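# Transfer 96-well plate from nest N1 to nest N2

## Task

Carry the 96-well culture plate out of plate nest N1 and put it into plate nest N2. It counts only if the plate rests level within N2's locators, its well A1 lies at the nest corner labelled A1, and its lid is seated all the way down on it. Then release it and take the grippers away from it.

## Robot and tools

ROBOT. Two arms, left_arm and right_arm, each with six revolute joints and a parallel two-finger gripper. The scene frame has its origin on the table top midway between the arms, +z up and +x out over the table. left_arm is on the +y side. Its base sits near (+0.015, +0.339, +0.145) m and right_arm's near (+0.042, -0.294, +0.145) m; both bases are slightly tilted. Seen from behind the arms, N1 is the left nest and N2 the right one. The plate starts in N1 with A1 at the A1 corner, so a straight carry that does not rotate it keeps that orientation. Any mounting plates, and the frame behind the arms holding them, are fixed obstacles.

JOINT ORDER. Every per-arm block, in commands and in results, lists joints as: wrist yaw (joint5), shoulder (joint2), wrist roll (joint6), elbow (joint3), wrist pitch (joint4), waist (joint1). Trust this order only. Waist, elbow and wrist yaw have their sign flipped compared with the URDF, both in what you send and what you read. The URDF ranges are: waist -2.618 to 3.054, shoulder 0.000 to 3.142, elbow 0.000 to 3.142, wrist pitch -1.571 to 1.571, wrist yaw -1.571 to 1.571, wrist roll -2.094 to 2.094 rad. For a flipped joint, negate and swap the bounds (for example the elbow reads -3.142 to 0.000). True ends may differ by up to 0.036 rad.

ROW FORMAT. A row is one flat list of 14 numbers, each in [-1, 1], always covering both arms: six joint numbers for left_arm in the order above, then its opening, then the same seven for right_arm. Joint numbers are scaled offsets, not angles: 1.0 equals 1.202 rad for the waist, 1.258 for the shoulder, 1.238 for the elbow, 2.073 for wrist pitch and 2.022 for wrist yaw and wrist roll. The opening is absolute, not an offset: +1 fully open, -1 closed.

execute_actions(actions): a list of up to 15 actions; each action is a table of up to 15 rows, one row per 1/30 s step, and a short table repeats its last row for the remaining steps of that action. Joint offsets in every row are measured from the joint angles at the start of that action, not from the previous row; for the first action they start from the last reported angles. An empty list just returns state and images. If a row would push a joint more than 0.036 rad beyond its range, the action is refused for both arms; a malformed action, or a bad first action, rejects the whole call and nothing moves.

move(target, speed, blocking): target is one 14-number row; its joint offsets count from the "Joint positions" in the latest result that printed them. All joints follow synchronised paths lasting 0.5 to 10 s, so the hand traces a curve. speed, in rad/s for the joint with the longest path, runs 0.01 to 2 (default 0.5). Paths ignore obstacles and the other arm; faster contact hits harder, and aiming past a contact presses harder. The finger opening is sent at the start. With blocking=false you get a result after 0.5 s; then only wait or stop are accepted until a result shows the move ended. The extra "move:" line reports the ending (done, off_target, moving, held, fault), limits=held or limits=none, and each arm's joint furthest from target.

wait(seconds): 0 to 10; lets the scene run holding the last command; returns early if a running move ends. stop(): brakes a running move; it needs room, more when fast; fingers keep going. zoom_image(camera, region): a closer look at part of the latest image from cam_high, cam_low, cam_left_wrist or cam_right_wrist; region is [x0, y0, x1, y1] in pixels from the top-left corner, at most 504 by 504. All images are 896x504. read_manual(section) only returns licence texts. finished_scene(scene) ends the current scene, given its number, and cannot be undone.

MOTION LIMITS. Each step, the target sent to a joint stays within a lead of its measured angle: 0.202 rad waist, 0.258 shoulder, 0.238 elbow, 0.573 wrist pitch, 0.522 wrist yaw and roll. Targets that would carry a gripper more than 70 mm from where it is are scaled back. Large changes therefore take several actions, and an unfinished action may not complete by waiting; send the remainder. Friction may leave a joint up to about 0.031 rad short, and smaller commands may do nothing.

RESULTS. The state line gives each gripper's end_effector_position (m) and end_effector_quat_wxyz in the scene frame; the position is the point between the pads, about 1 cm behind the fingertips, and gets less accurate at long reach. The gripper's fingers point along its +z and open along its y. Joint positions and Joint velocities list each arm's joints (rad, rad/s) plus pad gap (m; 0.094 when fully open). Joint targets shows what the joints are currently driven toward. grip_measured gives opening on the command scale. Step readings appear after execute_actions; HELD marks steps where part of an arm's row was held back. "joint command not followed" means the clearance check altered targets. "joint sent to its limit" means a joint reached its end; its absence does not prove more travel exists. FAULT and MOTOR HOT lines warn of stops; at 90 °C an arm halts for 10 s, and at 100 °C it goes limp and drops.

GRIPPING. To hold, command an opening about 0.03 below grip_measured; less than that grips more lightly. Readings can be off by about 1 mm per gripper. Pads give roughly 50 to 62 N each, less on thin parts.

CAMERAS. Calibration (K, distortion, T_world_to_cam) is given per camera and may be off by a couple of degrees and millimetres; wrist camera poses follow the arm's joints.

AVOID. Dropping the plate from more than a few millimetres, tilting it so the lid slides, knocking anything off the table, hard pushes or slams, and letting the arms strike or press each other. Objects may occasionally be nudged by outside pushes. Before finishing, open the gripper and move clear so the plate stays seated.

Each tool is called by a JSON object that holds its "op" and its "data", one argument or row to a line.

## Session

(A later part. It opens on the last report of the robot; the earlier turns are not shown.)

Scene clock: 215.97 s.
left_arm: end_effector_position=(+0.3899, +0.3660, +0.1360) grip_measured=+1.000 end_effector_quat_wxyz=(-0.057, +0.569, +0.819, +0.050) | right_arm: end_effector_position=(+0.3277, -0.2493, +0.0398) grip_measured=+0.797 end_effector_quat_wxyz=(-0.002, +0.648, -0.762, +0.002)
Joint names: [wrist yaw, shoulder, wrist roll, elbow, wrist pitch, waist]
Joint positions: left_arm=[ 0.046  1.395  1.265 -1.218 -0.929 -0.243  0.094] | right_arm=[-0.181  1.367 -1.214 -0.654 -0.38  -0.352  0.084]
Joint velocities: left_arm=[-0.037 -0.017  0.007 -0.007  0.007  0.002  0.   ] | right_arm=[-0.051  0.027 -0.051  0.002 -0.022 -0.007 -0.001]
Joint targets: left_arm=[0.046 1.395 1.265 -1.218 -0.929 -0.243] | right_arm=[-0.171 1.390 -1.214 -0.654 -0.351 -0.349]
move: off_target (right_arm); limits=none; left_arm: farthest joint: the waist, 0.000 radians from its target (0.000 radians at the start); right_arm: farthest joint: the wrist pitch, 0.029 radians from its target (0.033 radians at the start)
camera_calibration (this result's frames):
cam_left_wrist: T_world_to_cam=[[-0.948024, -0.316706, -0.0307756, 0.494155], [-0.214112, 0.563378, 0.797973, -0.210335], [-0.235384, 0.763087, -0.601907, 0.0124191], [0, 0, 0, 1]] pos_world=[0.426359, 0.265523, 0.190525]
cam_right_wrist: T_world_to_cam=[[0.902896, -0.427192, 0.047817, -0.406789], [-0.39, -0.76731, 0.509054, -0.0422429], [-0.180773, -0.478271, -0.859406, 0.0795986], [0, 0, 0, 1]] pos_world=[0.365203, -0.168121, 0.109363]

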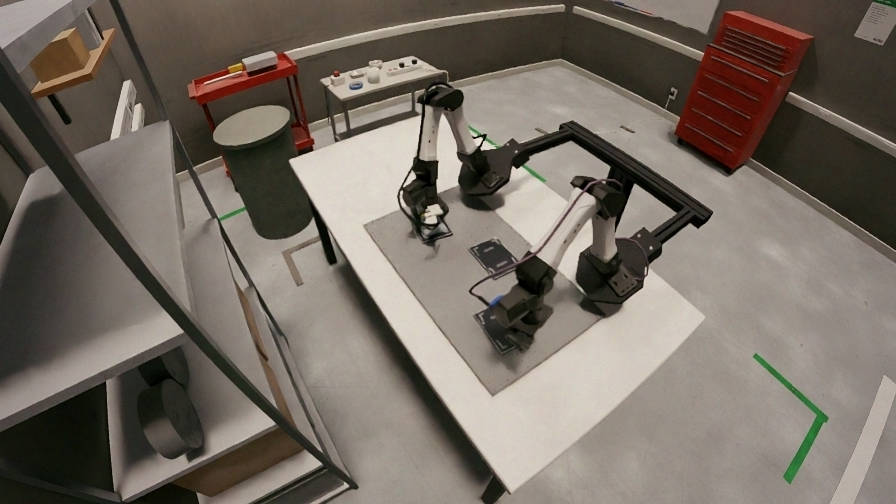

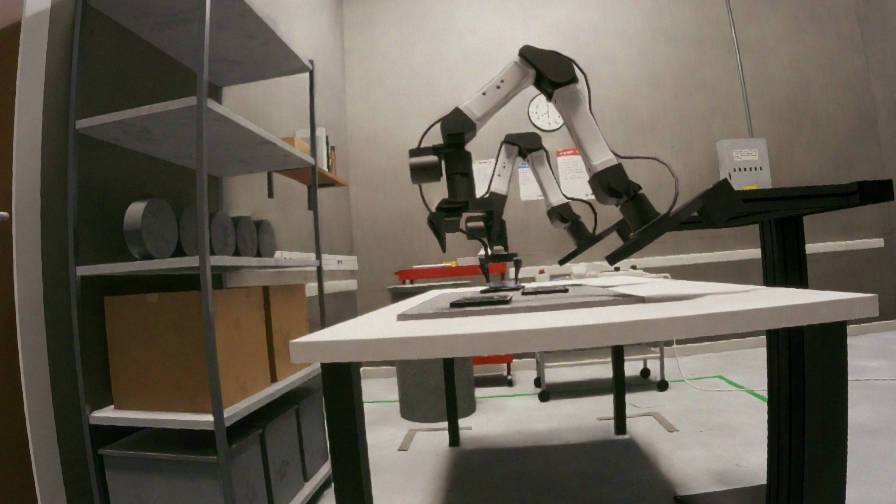

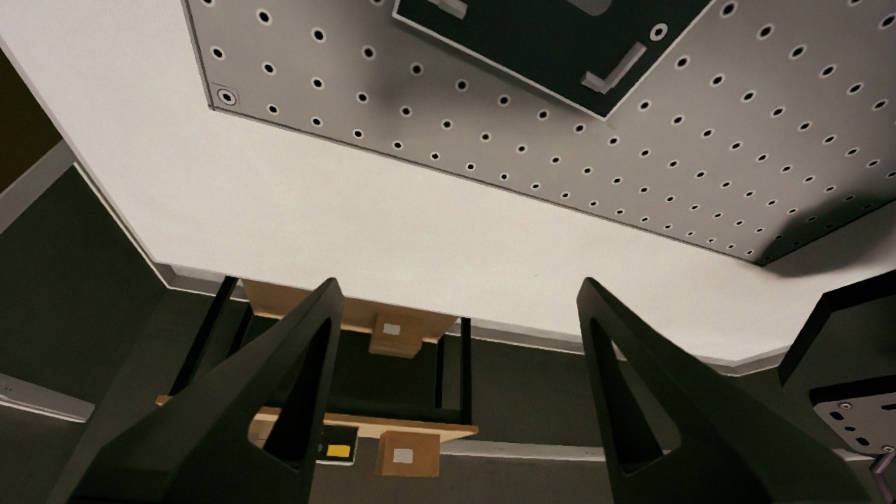

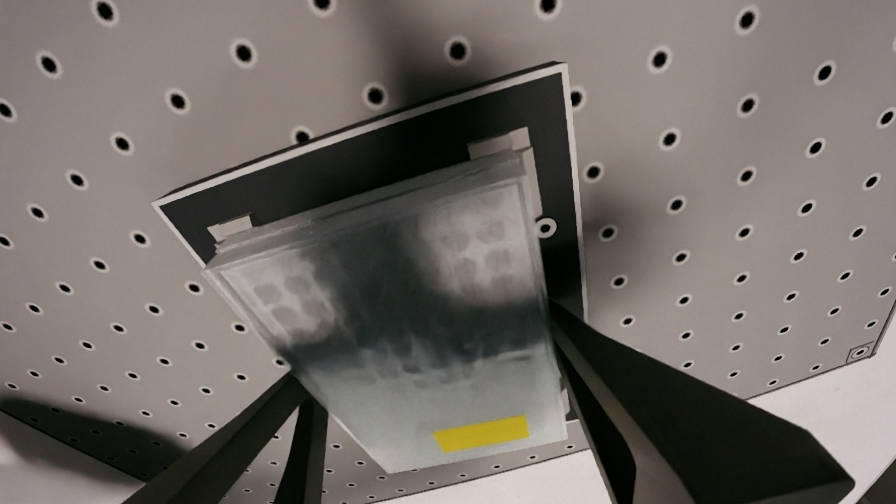

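{"op": "move", "data": {
  "target": [0,0,0,0,0,0,1, 0.004,0.03,0,0,0.014,0.002,0.77],
  "speed": 0.025
}}

{"op": "zoom_image", "data": {
  "camera": "cam_low",
  "region": [450,240,560,310]
}}

{"op": "zoom_image", "data": {
  "camera": "cam_right_wrist",
  "region": [140,40,640,330]
}}

Scene clock: 221.60 s.
left_arm: end_effector_position=(+0.3899, +0.3660, +0.1360) grip_measured=+1.000 end_effector_quat_wxyz=(-0.057, +0.569, +0.819, +0.050) | right_arm: end_effector_position=(+0.3273, -0.2503, +0.0384) grip_measured=+0.797 end_effector_quat_wxyz=(+0.001, +0.648, -0.762, +0.004)
Joint names: [wrist yaw, shoulder, wrist roll, elbow, wrist pitch, waist]
Joint positions: left_arm=[ 0.046  1.395  1.265 -1.218 -0.929 -0.243  0.094] | right_arm=[-0.188  1.373 -1.214 -0.654 -0.377 -0.352  0.084]
Joint velocities: left_arm=[ 0.022 -0.012 -0.051 -0.012  0.037 -0.002  0.   ] | right_arm=[ 0.051 -0.002 -0.007  0.007 -0.022  0.007  0.001]
Joint targets: left_arm=[0.046 1.395 1.265 -1.218 -0.929 -0.243] | right_arm=[-0.173 1.405 -1.214 -0.654 -0.351 -0.349]
move: off_target (right_arm); limits=none; left_arm: farthest joint: the waist, 0.000 radians from its target (0.000 radians at the start); right_arm: farthest joint: the shoulder, 0.032 radians from its target (0.038 radians at the start)
camera_calibration (this result's frames):
cam_left_wrist: T_world_to_cam=[[-0.948024, -0.316706, -0.0307756, 0.494155], [-0.214112, 0.563378, 0.797973, -0.210335], [-0.235384, 0.763087, -0.601907, 0.0124191], [0, 0, 0, 1]] pos_world=[0.426359, 0.265523, 0.190525]
cam_right_wrist: T_world_to_cam=[[0.903289, -0.426238, 0.0488852, -0.406718], [-0.388296, -0.763739, 0.515683, -0.0424044], [-0.182468, -0.484793, -0.855384, 0.0766062], [0, 0, 0, 1]] pos_world=[0.364897, -0.168607, 0.107277]

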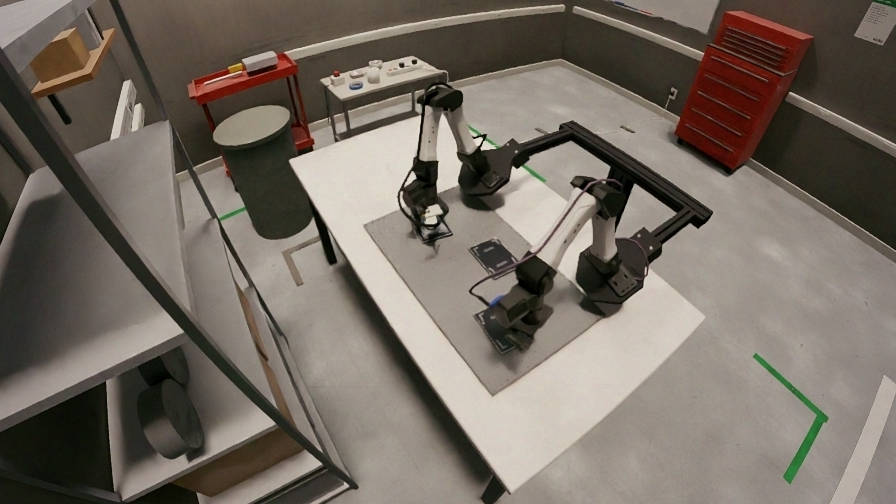

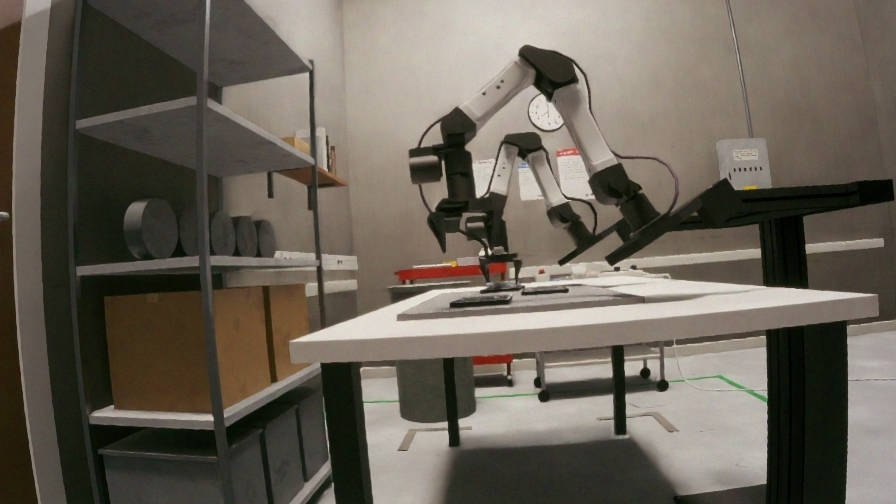

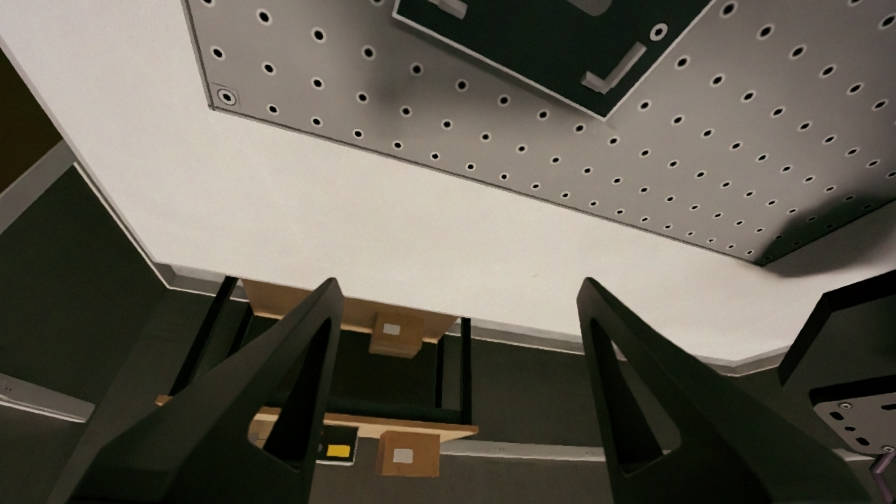

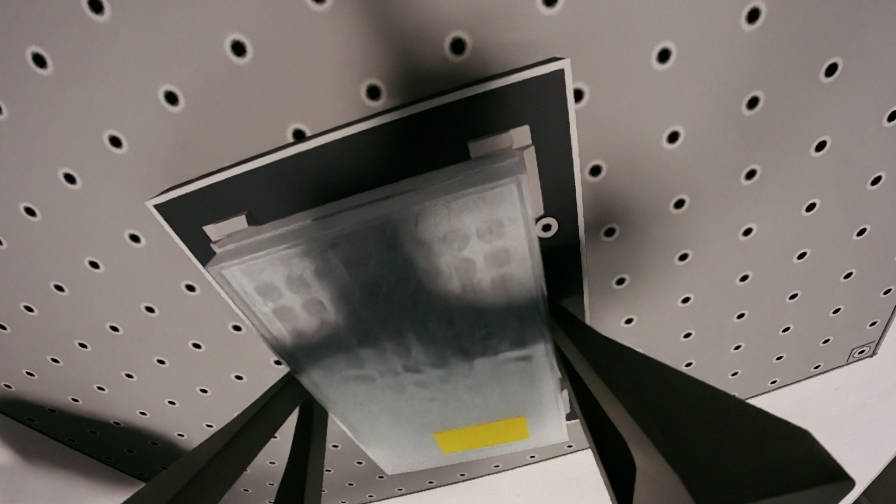

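Region (450, 240, 560, 310) of cam_low's 896x504 image, scaled by 4.582, with more detail than that image has; it fills the top 321 rows of this view, and the rest is white.

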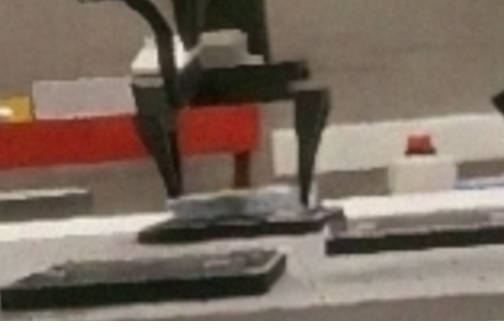

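Region (140, 40, 640, 330) of cam_right_wrist's 896x504 image, scaled by 1.008, with more detail than that image has; it fills the top 292 rows of this view, and the rest is white.

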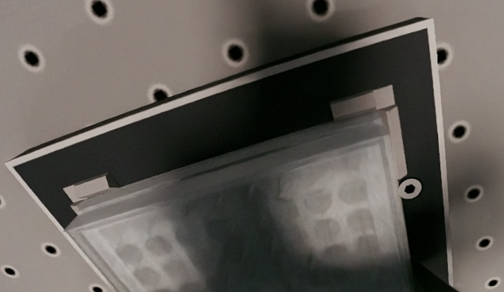

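{"op": "move", "data": {
  "target": [0,0,0,0,0,0,1, 0,0.012,0,0,0,0,0.88],
  "speed": 0.05
}}

{"op": "zoom_image", "data": {
  "camera": "cam_right_wrist",
  "region": [140,40,640,480]
}}

Scene clock: 226.93 s.
left_arm: end_effector_position=(+0.3899, +0.3660, +0.1360) grip_measured=+1.000 end_effector_quat_wxyz=(-0.057, +0.569, +0.819, +0.050) | right_arm: end_effector_position=(+0.3272, -0.2503, +0.0384) grip_measured=+0.878 end_effector_quat_wxyz=(+0.001, +0.648, -0.762, +0.004)
Joint names: [wrist yaw, shoulder, wrist roll, elbow, wrist pitch, waist]
Joint positions: left_arm=[ 0.046  1.395  1.265 -1.218 -0.929 -0.243  0.094] | right_arm=[-0.188  1.373 -1.214 -0.654 -0.378 -0.352  0.088]
Joint velocities: left_arm=[-0.007  0.002 -0.007  0.007 -0.022 -0.007  0.   ] | right_arm=[-0.051  0.002 -0.066  0.007 -0.007 -0.002 -0.   ]
Joint targets: left_arm=[0.046 1.395 1.265 -1.218 -0.929 -0.243] | right_arm=[-0.188 1.388 -1.214 -0.654 -0.377 -0.352]
move: done; limits=none; left_arm: farthest joint: the waist, 0.000 radians from its target (0.000 radians at the start); right_arm: farthest joint: the shoulder, 0.015 radians from its target (0.015 radians at the start)
camera_calibration (this result's frames):
cam_left_wrist: T_world_to_cam=[[-0.948024, -0.316706, -0.0307756, 0.494155], [-0.214112, 0.563378, 0.797973, -0.210335], [-0.235384, 0.763087, -0.601907, 0.0124191], [0, 0, 0, 1]] pos_world=[0.426359, 0.265523, 0.190525]
cam_right_wrist: T_world_to_cam=[[0.903336, -0.426173, 0.0485839, -0.406631], [-0.388054, -0.763728, 0.515882, -0.0425374], [-0.18275, -0.484868, -0.855281, 0.0766502], [0, 0, 0, 1]] pos_world=[0.364826, -0.168617, 0.107257]

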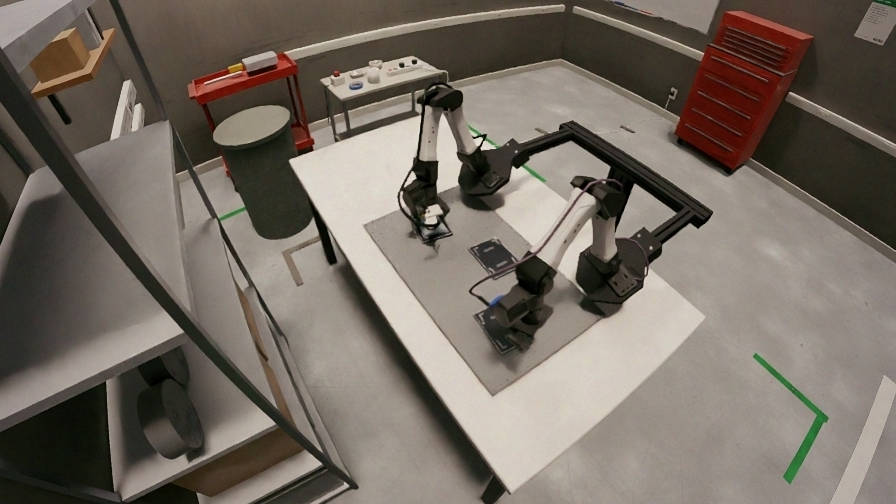

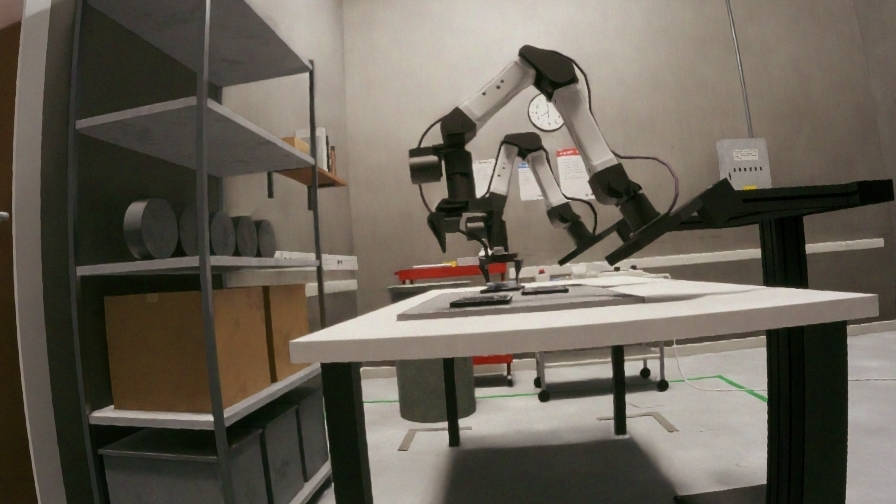

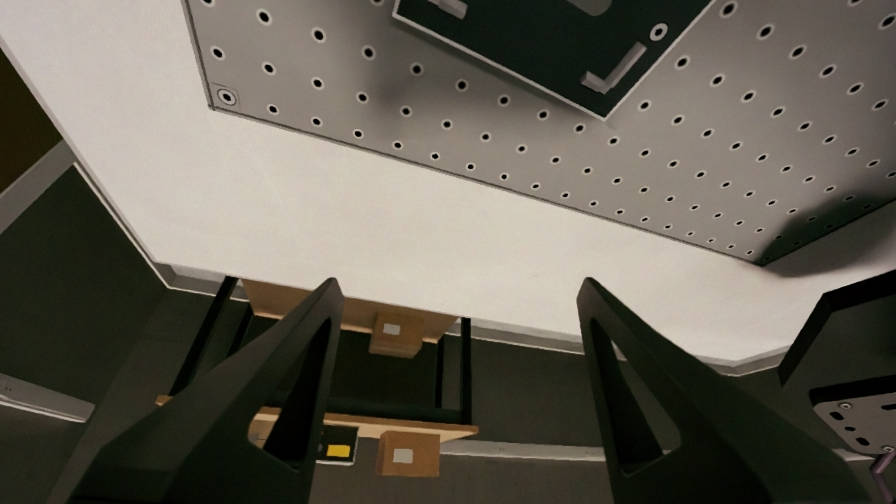

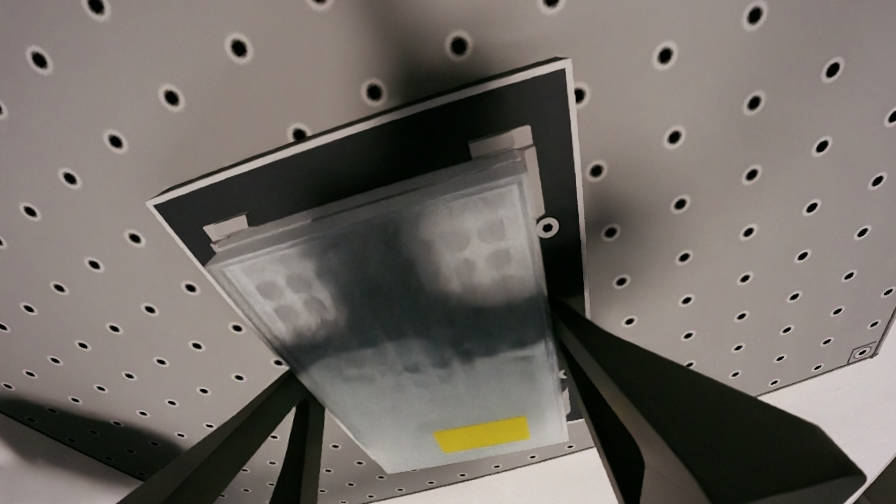

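Region (140, 40, 640, 480) of cam_right_wrist's 896x504 image, scaled by 1.008, with more detail than that image has; it fills the top 444 rows of this view, and the rest is white.

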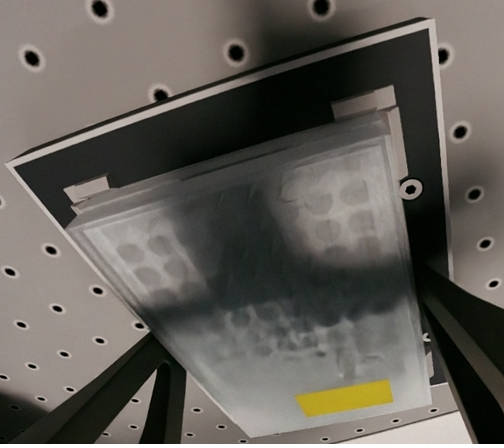

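{"op": "move", "data": {
  "target": [0,0,0,0,0,0,1, 0,-0.167,0,-0.07,-0.136,0,1],
  "speed": 0.25
}}

{"op": "zoom_image", "data": {
  "camera": "cam_right_wrist",
  "region": [200,60,700,504]
}}

{"op": "zoom_image", "data": {
  "camera": "cam_low",
  "region": [450,240,560,310]
}}

Scene clock: 232.23 s.
left_arm: end_effector_position=(+0.3899, +0.3660, +0.1360) grip_measured=+1.000 end_effector_quat_wxyz=(-0.057, +0.569, +0.819, +0.050) | right_arm: end_effector_position=(+0.3238, -0.2606, +0.0900) grip_measured=+1.000 end_effector_quat_wxyz=(+0.006, +0.649, -0.761, +0.001)
Joint names: [wrist yaw, shoulder, wrist roll, elbow, wrist pitch, waist]
Joint positions: left_arm=[ 0.046  1.395  1.265 -1.218 -0.929 -0.243  0.094] | right_arm=[-0.188  1.183 -1.214 -0.718 -0.644 -0.352  0.094]
Joint velocities: left_arm=[ 0.022  0.007  0.022 -0.002  0.081  0.007  0.   ] | right_arm=[ 0.022  0.007  0.037  0.002 -0.051 -0.002  0.   ]
Joint targets: left_arm=[0.046 1.395 1.265 -1.218 -0.929 -0.243] | right_arm=[-0.188 1.163 -1.214 -0.741 -0.659 -0.352]
move: off_target (right_arm); limits=none; left_arm: farthest joint: the waist, 0.000 radians from its target (0.000 radians at the start); right_arm: farthest joint: the elbow, 0.022 radians from its target (0.086 radians at the start)
camera_calibration (this result's frames):
cam_left_wrist: T_world_to_cam=[[-0.948024, -0.316706, -0.0307756, 0.494155], [-0.214112, 0.563378, 0.797973, -0.210335], [-0.235384, 0.763087, -0.601907, 0.0124191], [0, 0, 0, 1]] pos_world=[0.426359, 0.265523, 0.190525]
cam_right_wrist: T_world_to_cam=[[0.904781, -0.424094, 0.0389312, -0.40948], [-0.380271, -0.763351, 0.522197, -0.0813163], [-0.191742, -0.487278, -0.851936, 0.117177], [0, 0, 0, 1]] pos_world=[0.362036, -0.178633, 0.158232]

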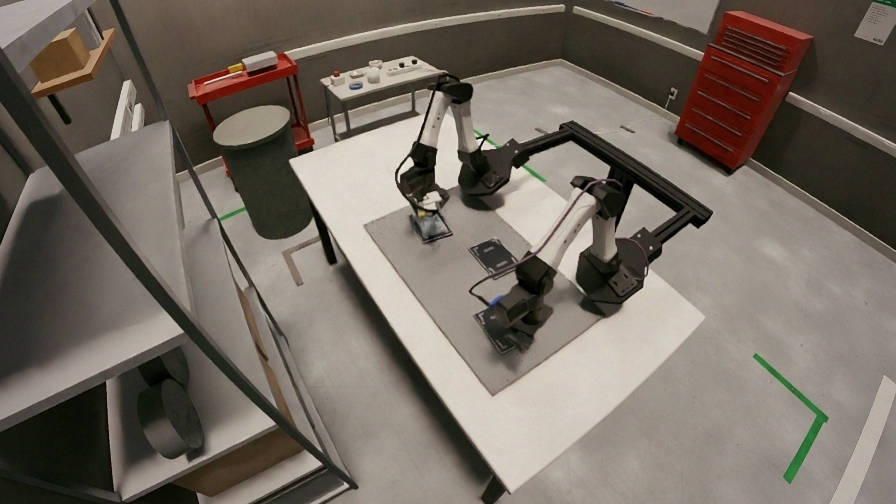

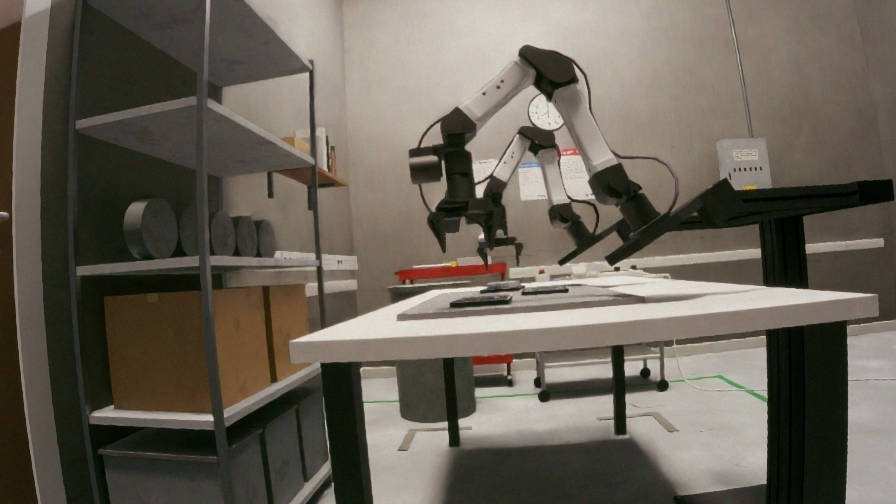

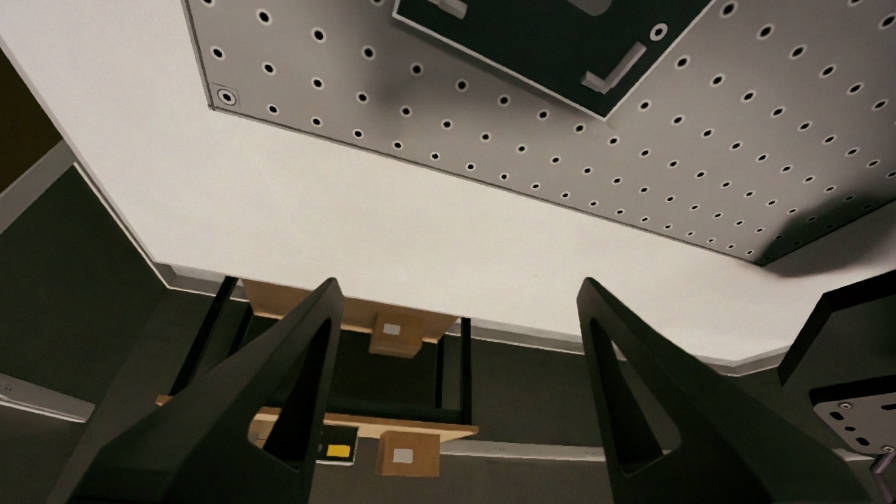

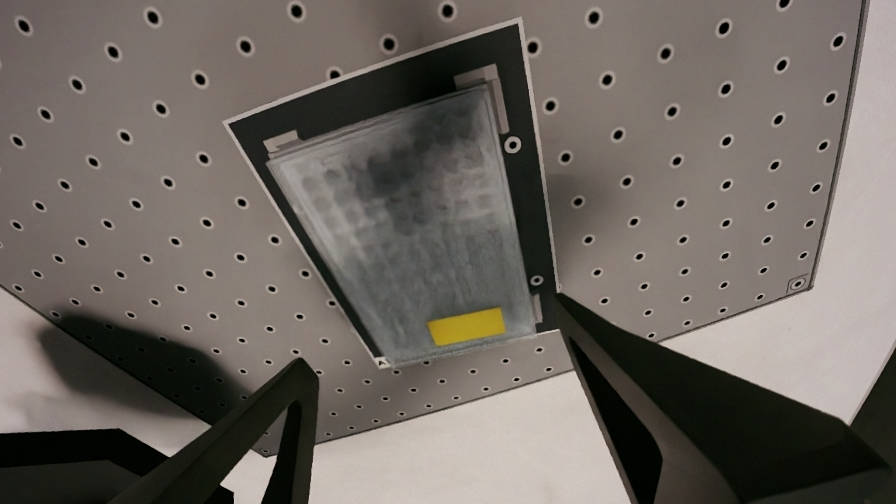

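Region (200, 60, 700, 504) of cam_right_wrist's 896x504 image, scaled by 1.008, with more detail than that image has.

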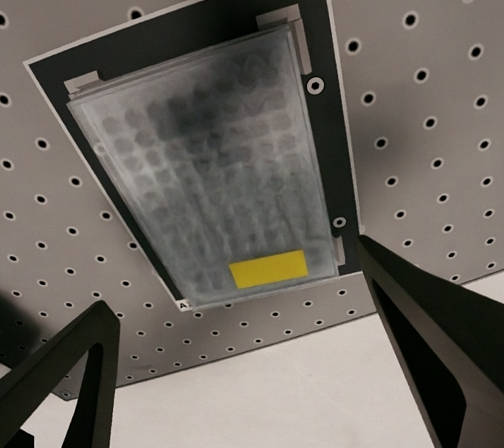

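Region (450, 240, 560, 310) of cam_low's 896x504 image, scaled by 4.582, with more detail than that image has; it fills the top 321 rows of this view, and the rest is white.

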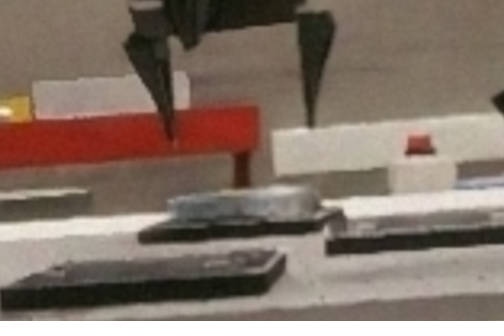

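{"op": "zoom_image", "data": {
  "camera": "cam_right_wrist",
  "region": [220,100,420,380]
}}

{"op": "zoom_image", "data": {
  "camera": "cam_high",
  "region": [395,195,475,255]
}}

Region (220, 100, 420, 380) of cam_right_wrist's 896x504 image, scaled by 1.800, with more detail than that image has; it fills the left 360 columns of this view, and the rest is white.

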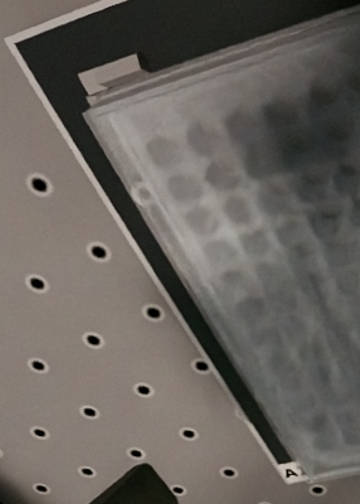

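Region (395, 195, 475, 255) of cam_high's 896x504 image, scaled by 6.300, with more detail than that image has; it fills the top 378 rows of this view, and the rest is white.

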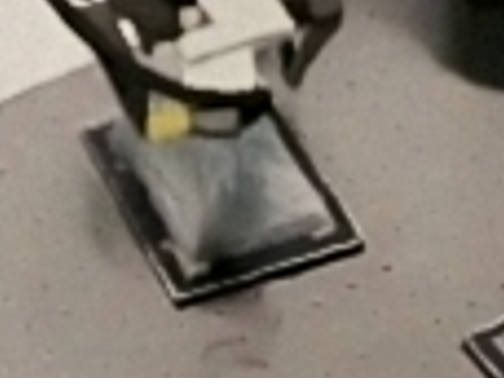

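{"op": "move", "data": {
  "target": [0,0,0,0,0,0,1, 0,-0.04,0,0,-0.02,0,1],
  "speed": 0.4
}}

{"op": "move", "data": {
  "target": [0,0,0,0,0,0,1, 0,0,1,0,0,0,1],
  "speed": 1.2
}}

Scene clock: 240.53 s.
left_arm: end_effector_position=(+0.3899, +0.3660, +0.1360) grip_measured=+1.000 end_effector_quat_wxyz=(-0.057, +0.569, +0.819, +0.050) | right_arm: end_effector_position=(+0.3218, -0.2622, +0.0963) grip_measured=+1.000 end_effector_quat_wxyz=(+0.005, +0.649, -0.761, +0.002)
Joint names: [wrist yaw, shoulder, wrist roll, elbow, wrist pitch, waist]
Joint positions: left_arm=[ 0.046  1.395  1.265 -1.218 -0.929 -0.243  0.094] | right_arm=[-0.188  1.153 -1.214 -0.718 -0.671 -0.352  0.094]
Joint velocities: left_arm=[ 0.007 -0.017 -0.007  0.007 -0.007 -0.007  0.   ] | right_arm=[-0.007  0.002  0.022  0.002  0.022 -0.007  0.   ]
Joint targets: left_arm=[0.046 1.395 1.265 -1.218 -0.929 -0.243] | right_arm=[-0.188 1.132 -1.214 -0.718 -0.686 -0.352]
move: done; limits=none; left_arm: farthest joint: the waist, 0.000 radians from its target (0.000 radians at the start); right_arm: farthest joint: the shoulder, 0.020 radians from its target (0.050 radians at the start)
camera_calibration (this result's frames):
cam_left_wrist: T_world_to_cam=[[-0.948024, -0.316706, -0.0307756, 0.494155], [-0.214112, 0.563378, 0.797973, -0.210335], [-0.235384, 0.763087, -0.601907, 0.0124191], [0, 0, 0, 1]] pos_world=[0.426359, 0.265523, 0.190525]
cam_right_wrist: T_world_to_cam=[[0.904387, -0.424676, 0.0416483, -0.40886], [-0.382467, -0.76346, 0.52043, -0.0856931], [-0.189218, -0.486599, -0.852888, 0.120825], [0, 0, 0, 1]] pos_world=[0.359855, -0.180263, 0.164676]

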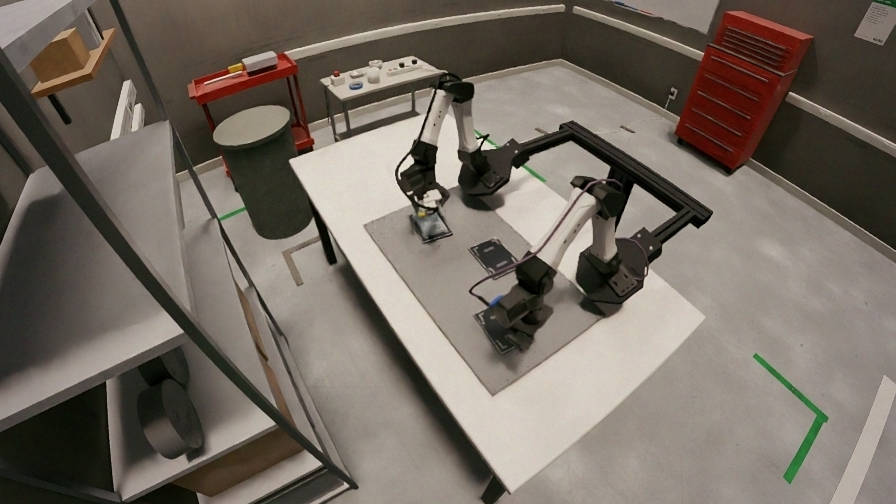

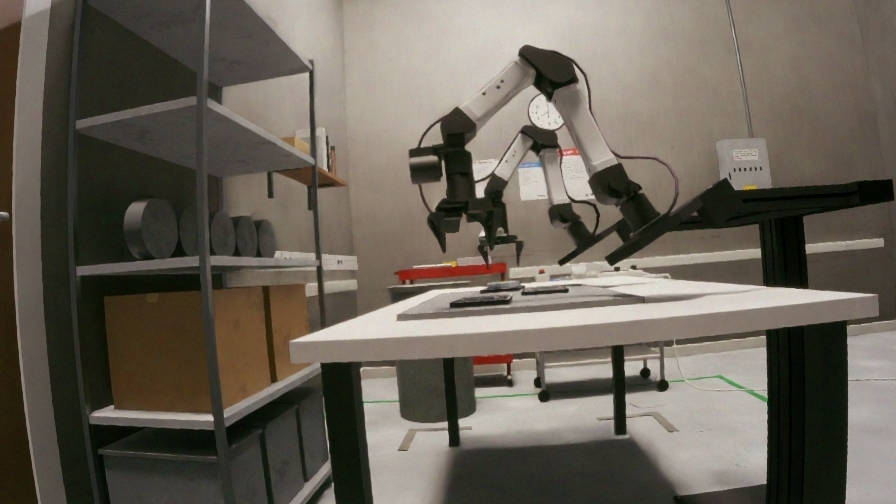

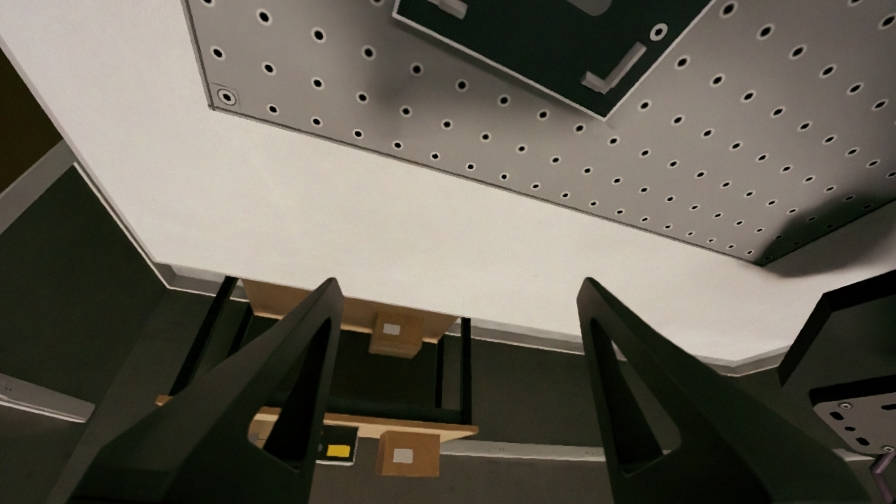

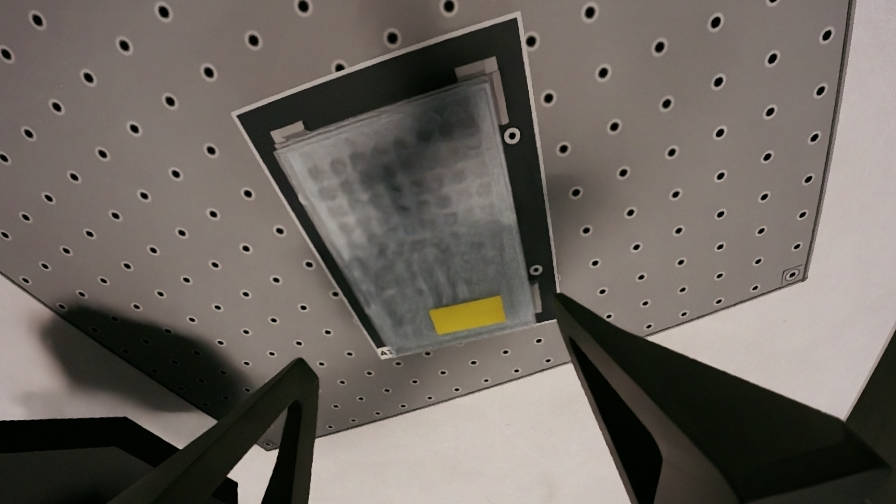

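Scene clock: 243.20 s.
left_arm: end_effector_position=(+0.3899, +0.3660, +0.1360) grip_measured=+1.000 end_effector_quat_wxyz=(-0.057, +0.569, +0.819, +0.050) | right_arm: end_effector_position=(+0.3218, -0.2622, +0.0963) grip_measured=+1.000 end_effector_quat_wxyz=(-0.001, +0.295, +0.956, -0.005)
Joint names: [wrist yaw, shoulder, wrist roll, elbow, wrist pitch, waist]
Joint positions: left_arm=[ 0.046  1.395  1.265 -1.218 -0.929 -0.243  0.094] | right_arm=[-0.188  1.153  0.796 -0.718 -0.671 -0.352  0.094]
Joint velocities: left_arm=[ 0.022 -0.002  0.051 -0.017  0.051  0.002  0.   ] | right_arm=[-0.007  0.002  0.051 -0.002 -0.022 -0.007  0.   ]
Joint targets: left_arm=[0.046 1.395 1.265 -1.218 -0.929 -0.243] | right_arm=[-0.188 1.153 0.808 -0.718 -0.671 -0.352]
move: done; limits=none; left_arm: farthest joint: the waist, 0.000 radians from its target (0.000 radians at the start); right_arm: farthest joint: the wrist roll, 0.012 radians from its target (2.022 radians at the start)
camera_calibration (this result's frames):
cam_left_wrist: T_world_to_cam=[[-0.948024, -0.316706, -0.0307756, 0.494155], [-0.214112, 0.563378, 0.797973, -0.210335], [-0.235384, 0.763087, -0.601907, 0.0124191], [0, 0, 0, 1]] pos_world=[0.426359, 0.265523, 0.190525]
cam_right_wrist: T_world_to_cam=[[-0.768932, -0.63718, 0.0523871, 0.0728287], [-0.528788, 0.679899, 0.508056, 0.340966], [-0.359341, 0.362959, -0.859729, 0.398942], [0, 0, 0, 1]] pos_world=[0.379655, -0.330217, 0.165937]

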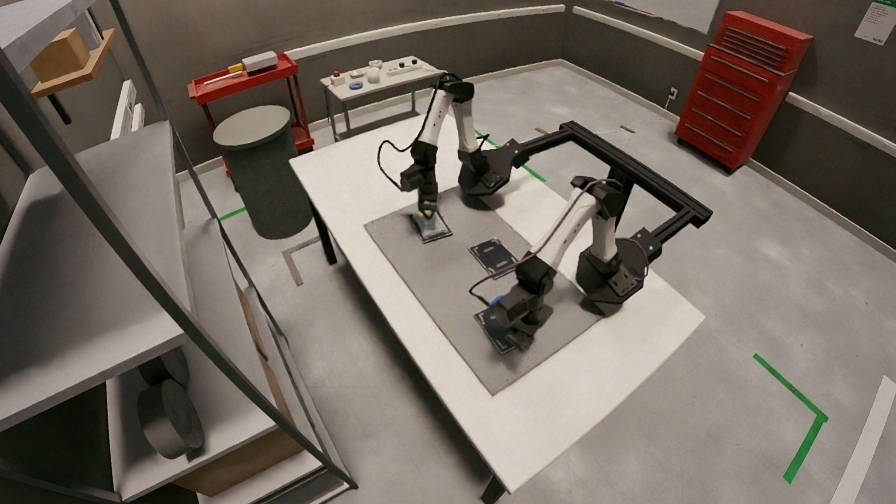

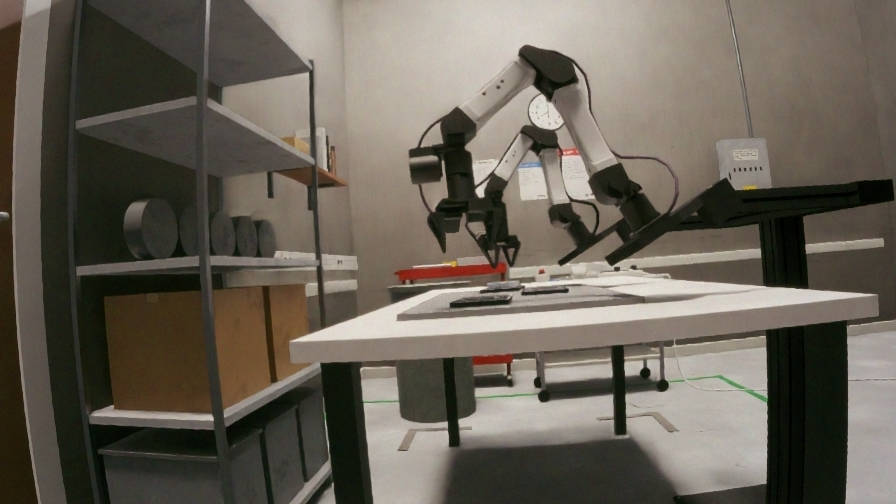

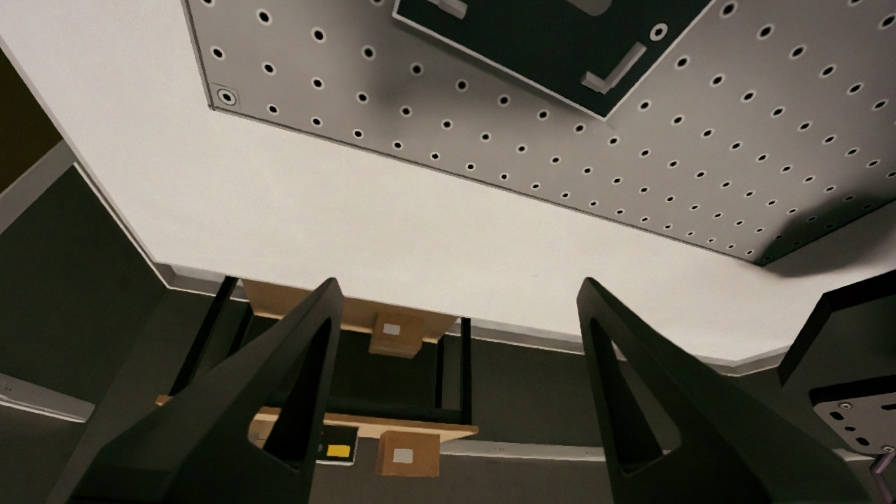

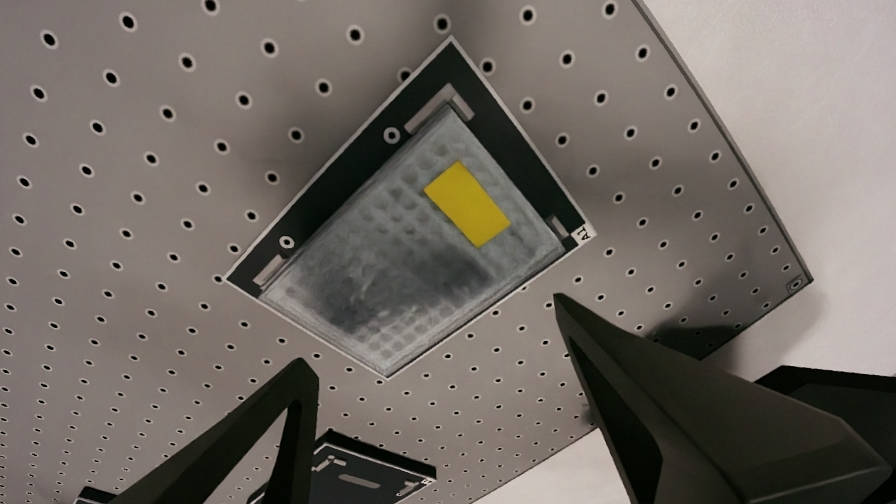

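{"op": "zoom_image", "data": {
  "camera": "cam_right_wrist",
  "region": [400,60,620,260]
}}

Region (400, 60, 620, 260) of cam_right_wrist's 896x504 image, scaled by 2.291, with more detail than that image has; it fills the top 458 rows of this view, and the rest is white.

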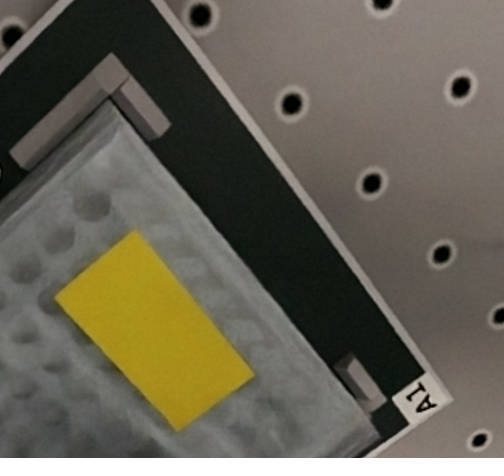

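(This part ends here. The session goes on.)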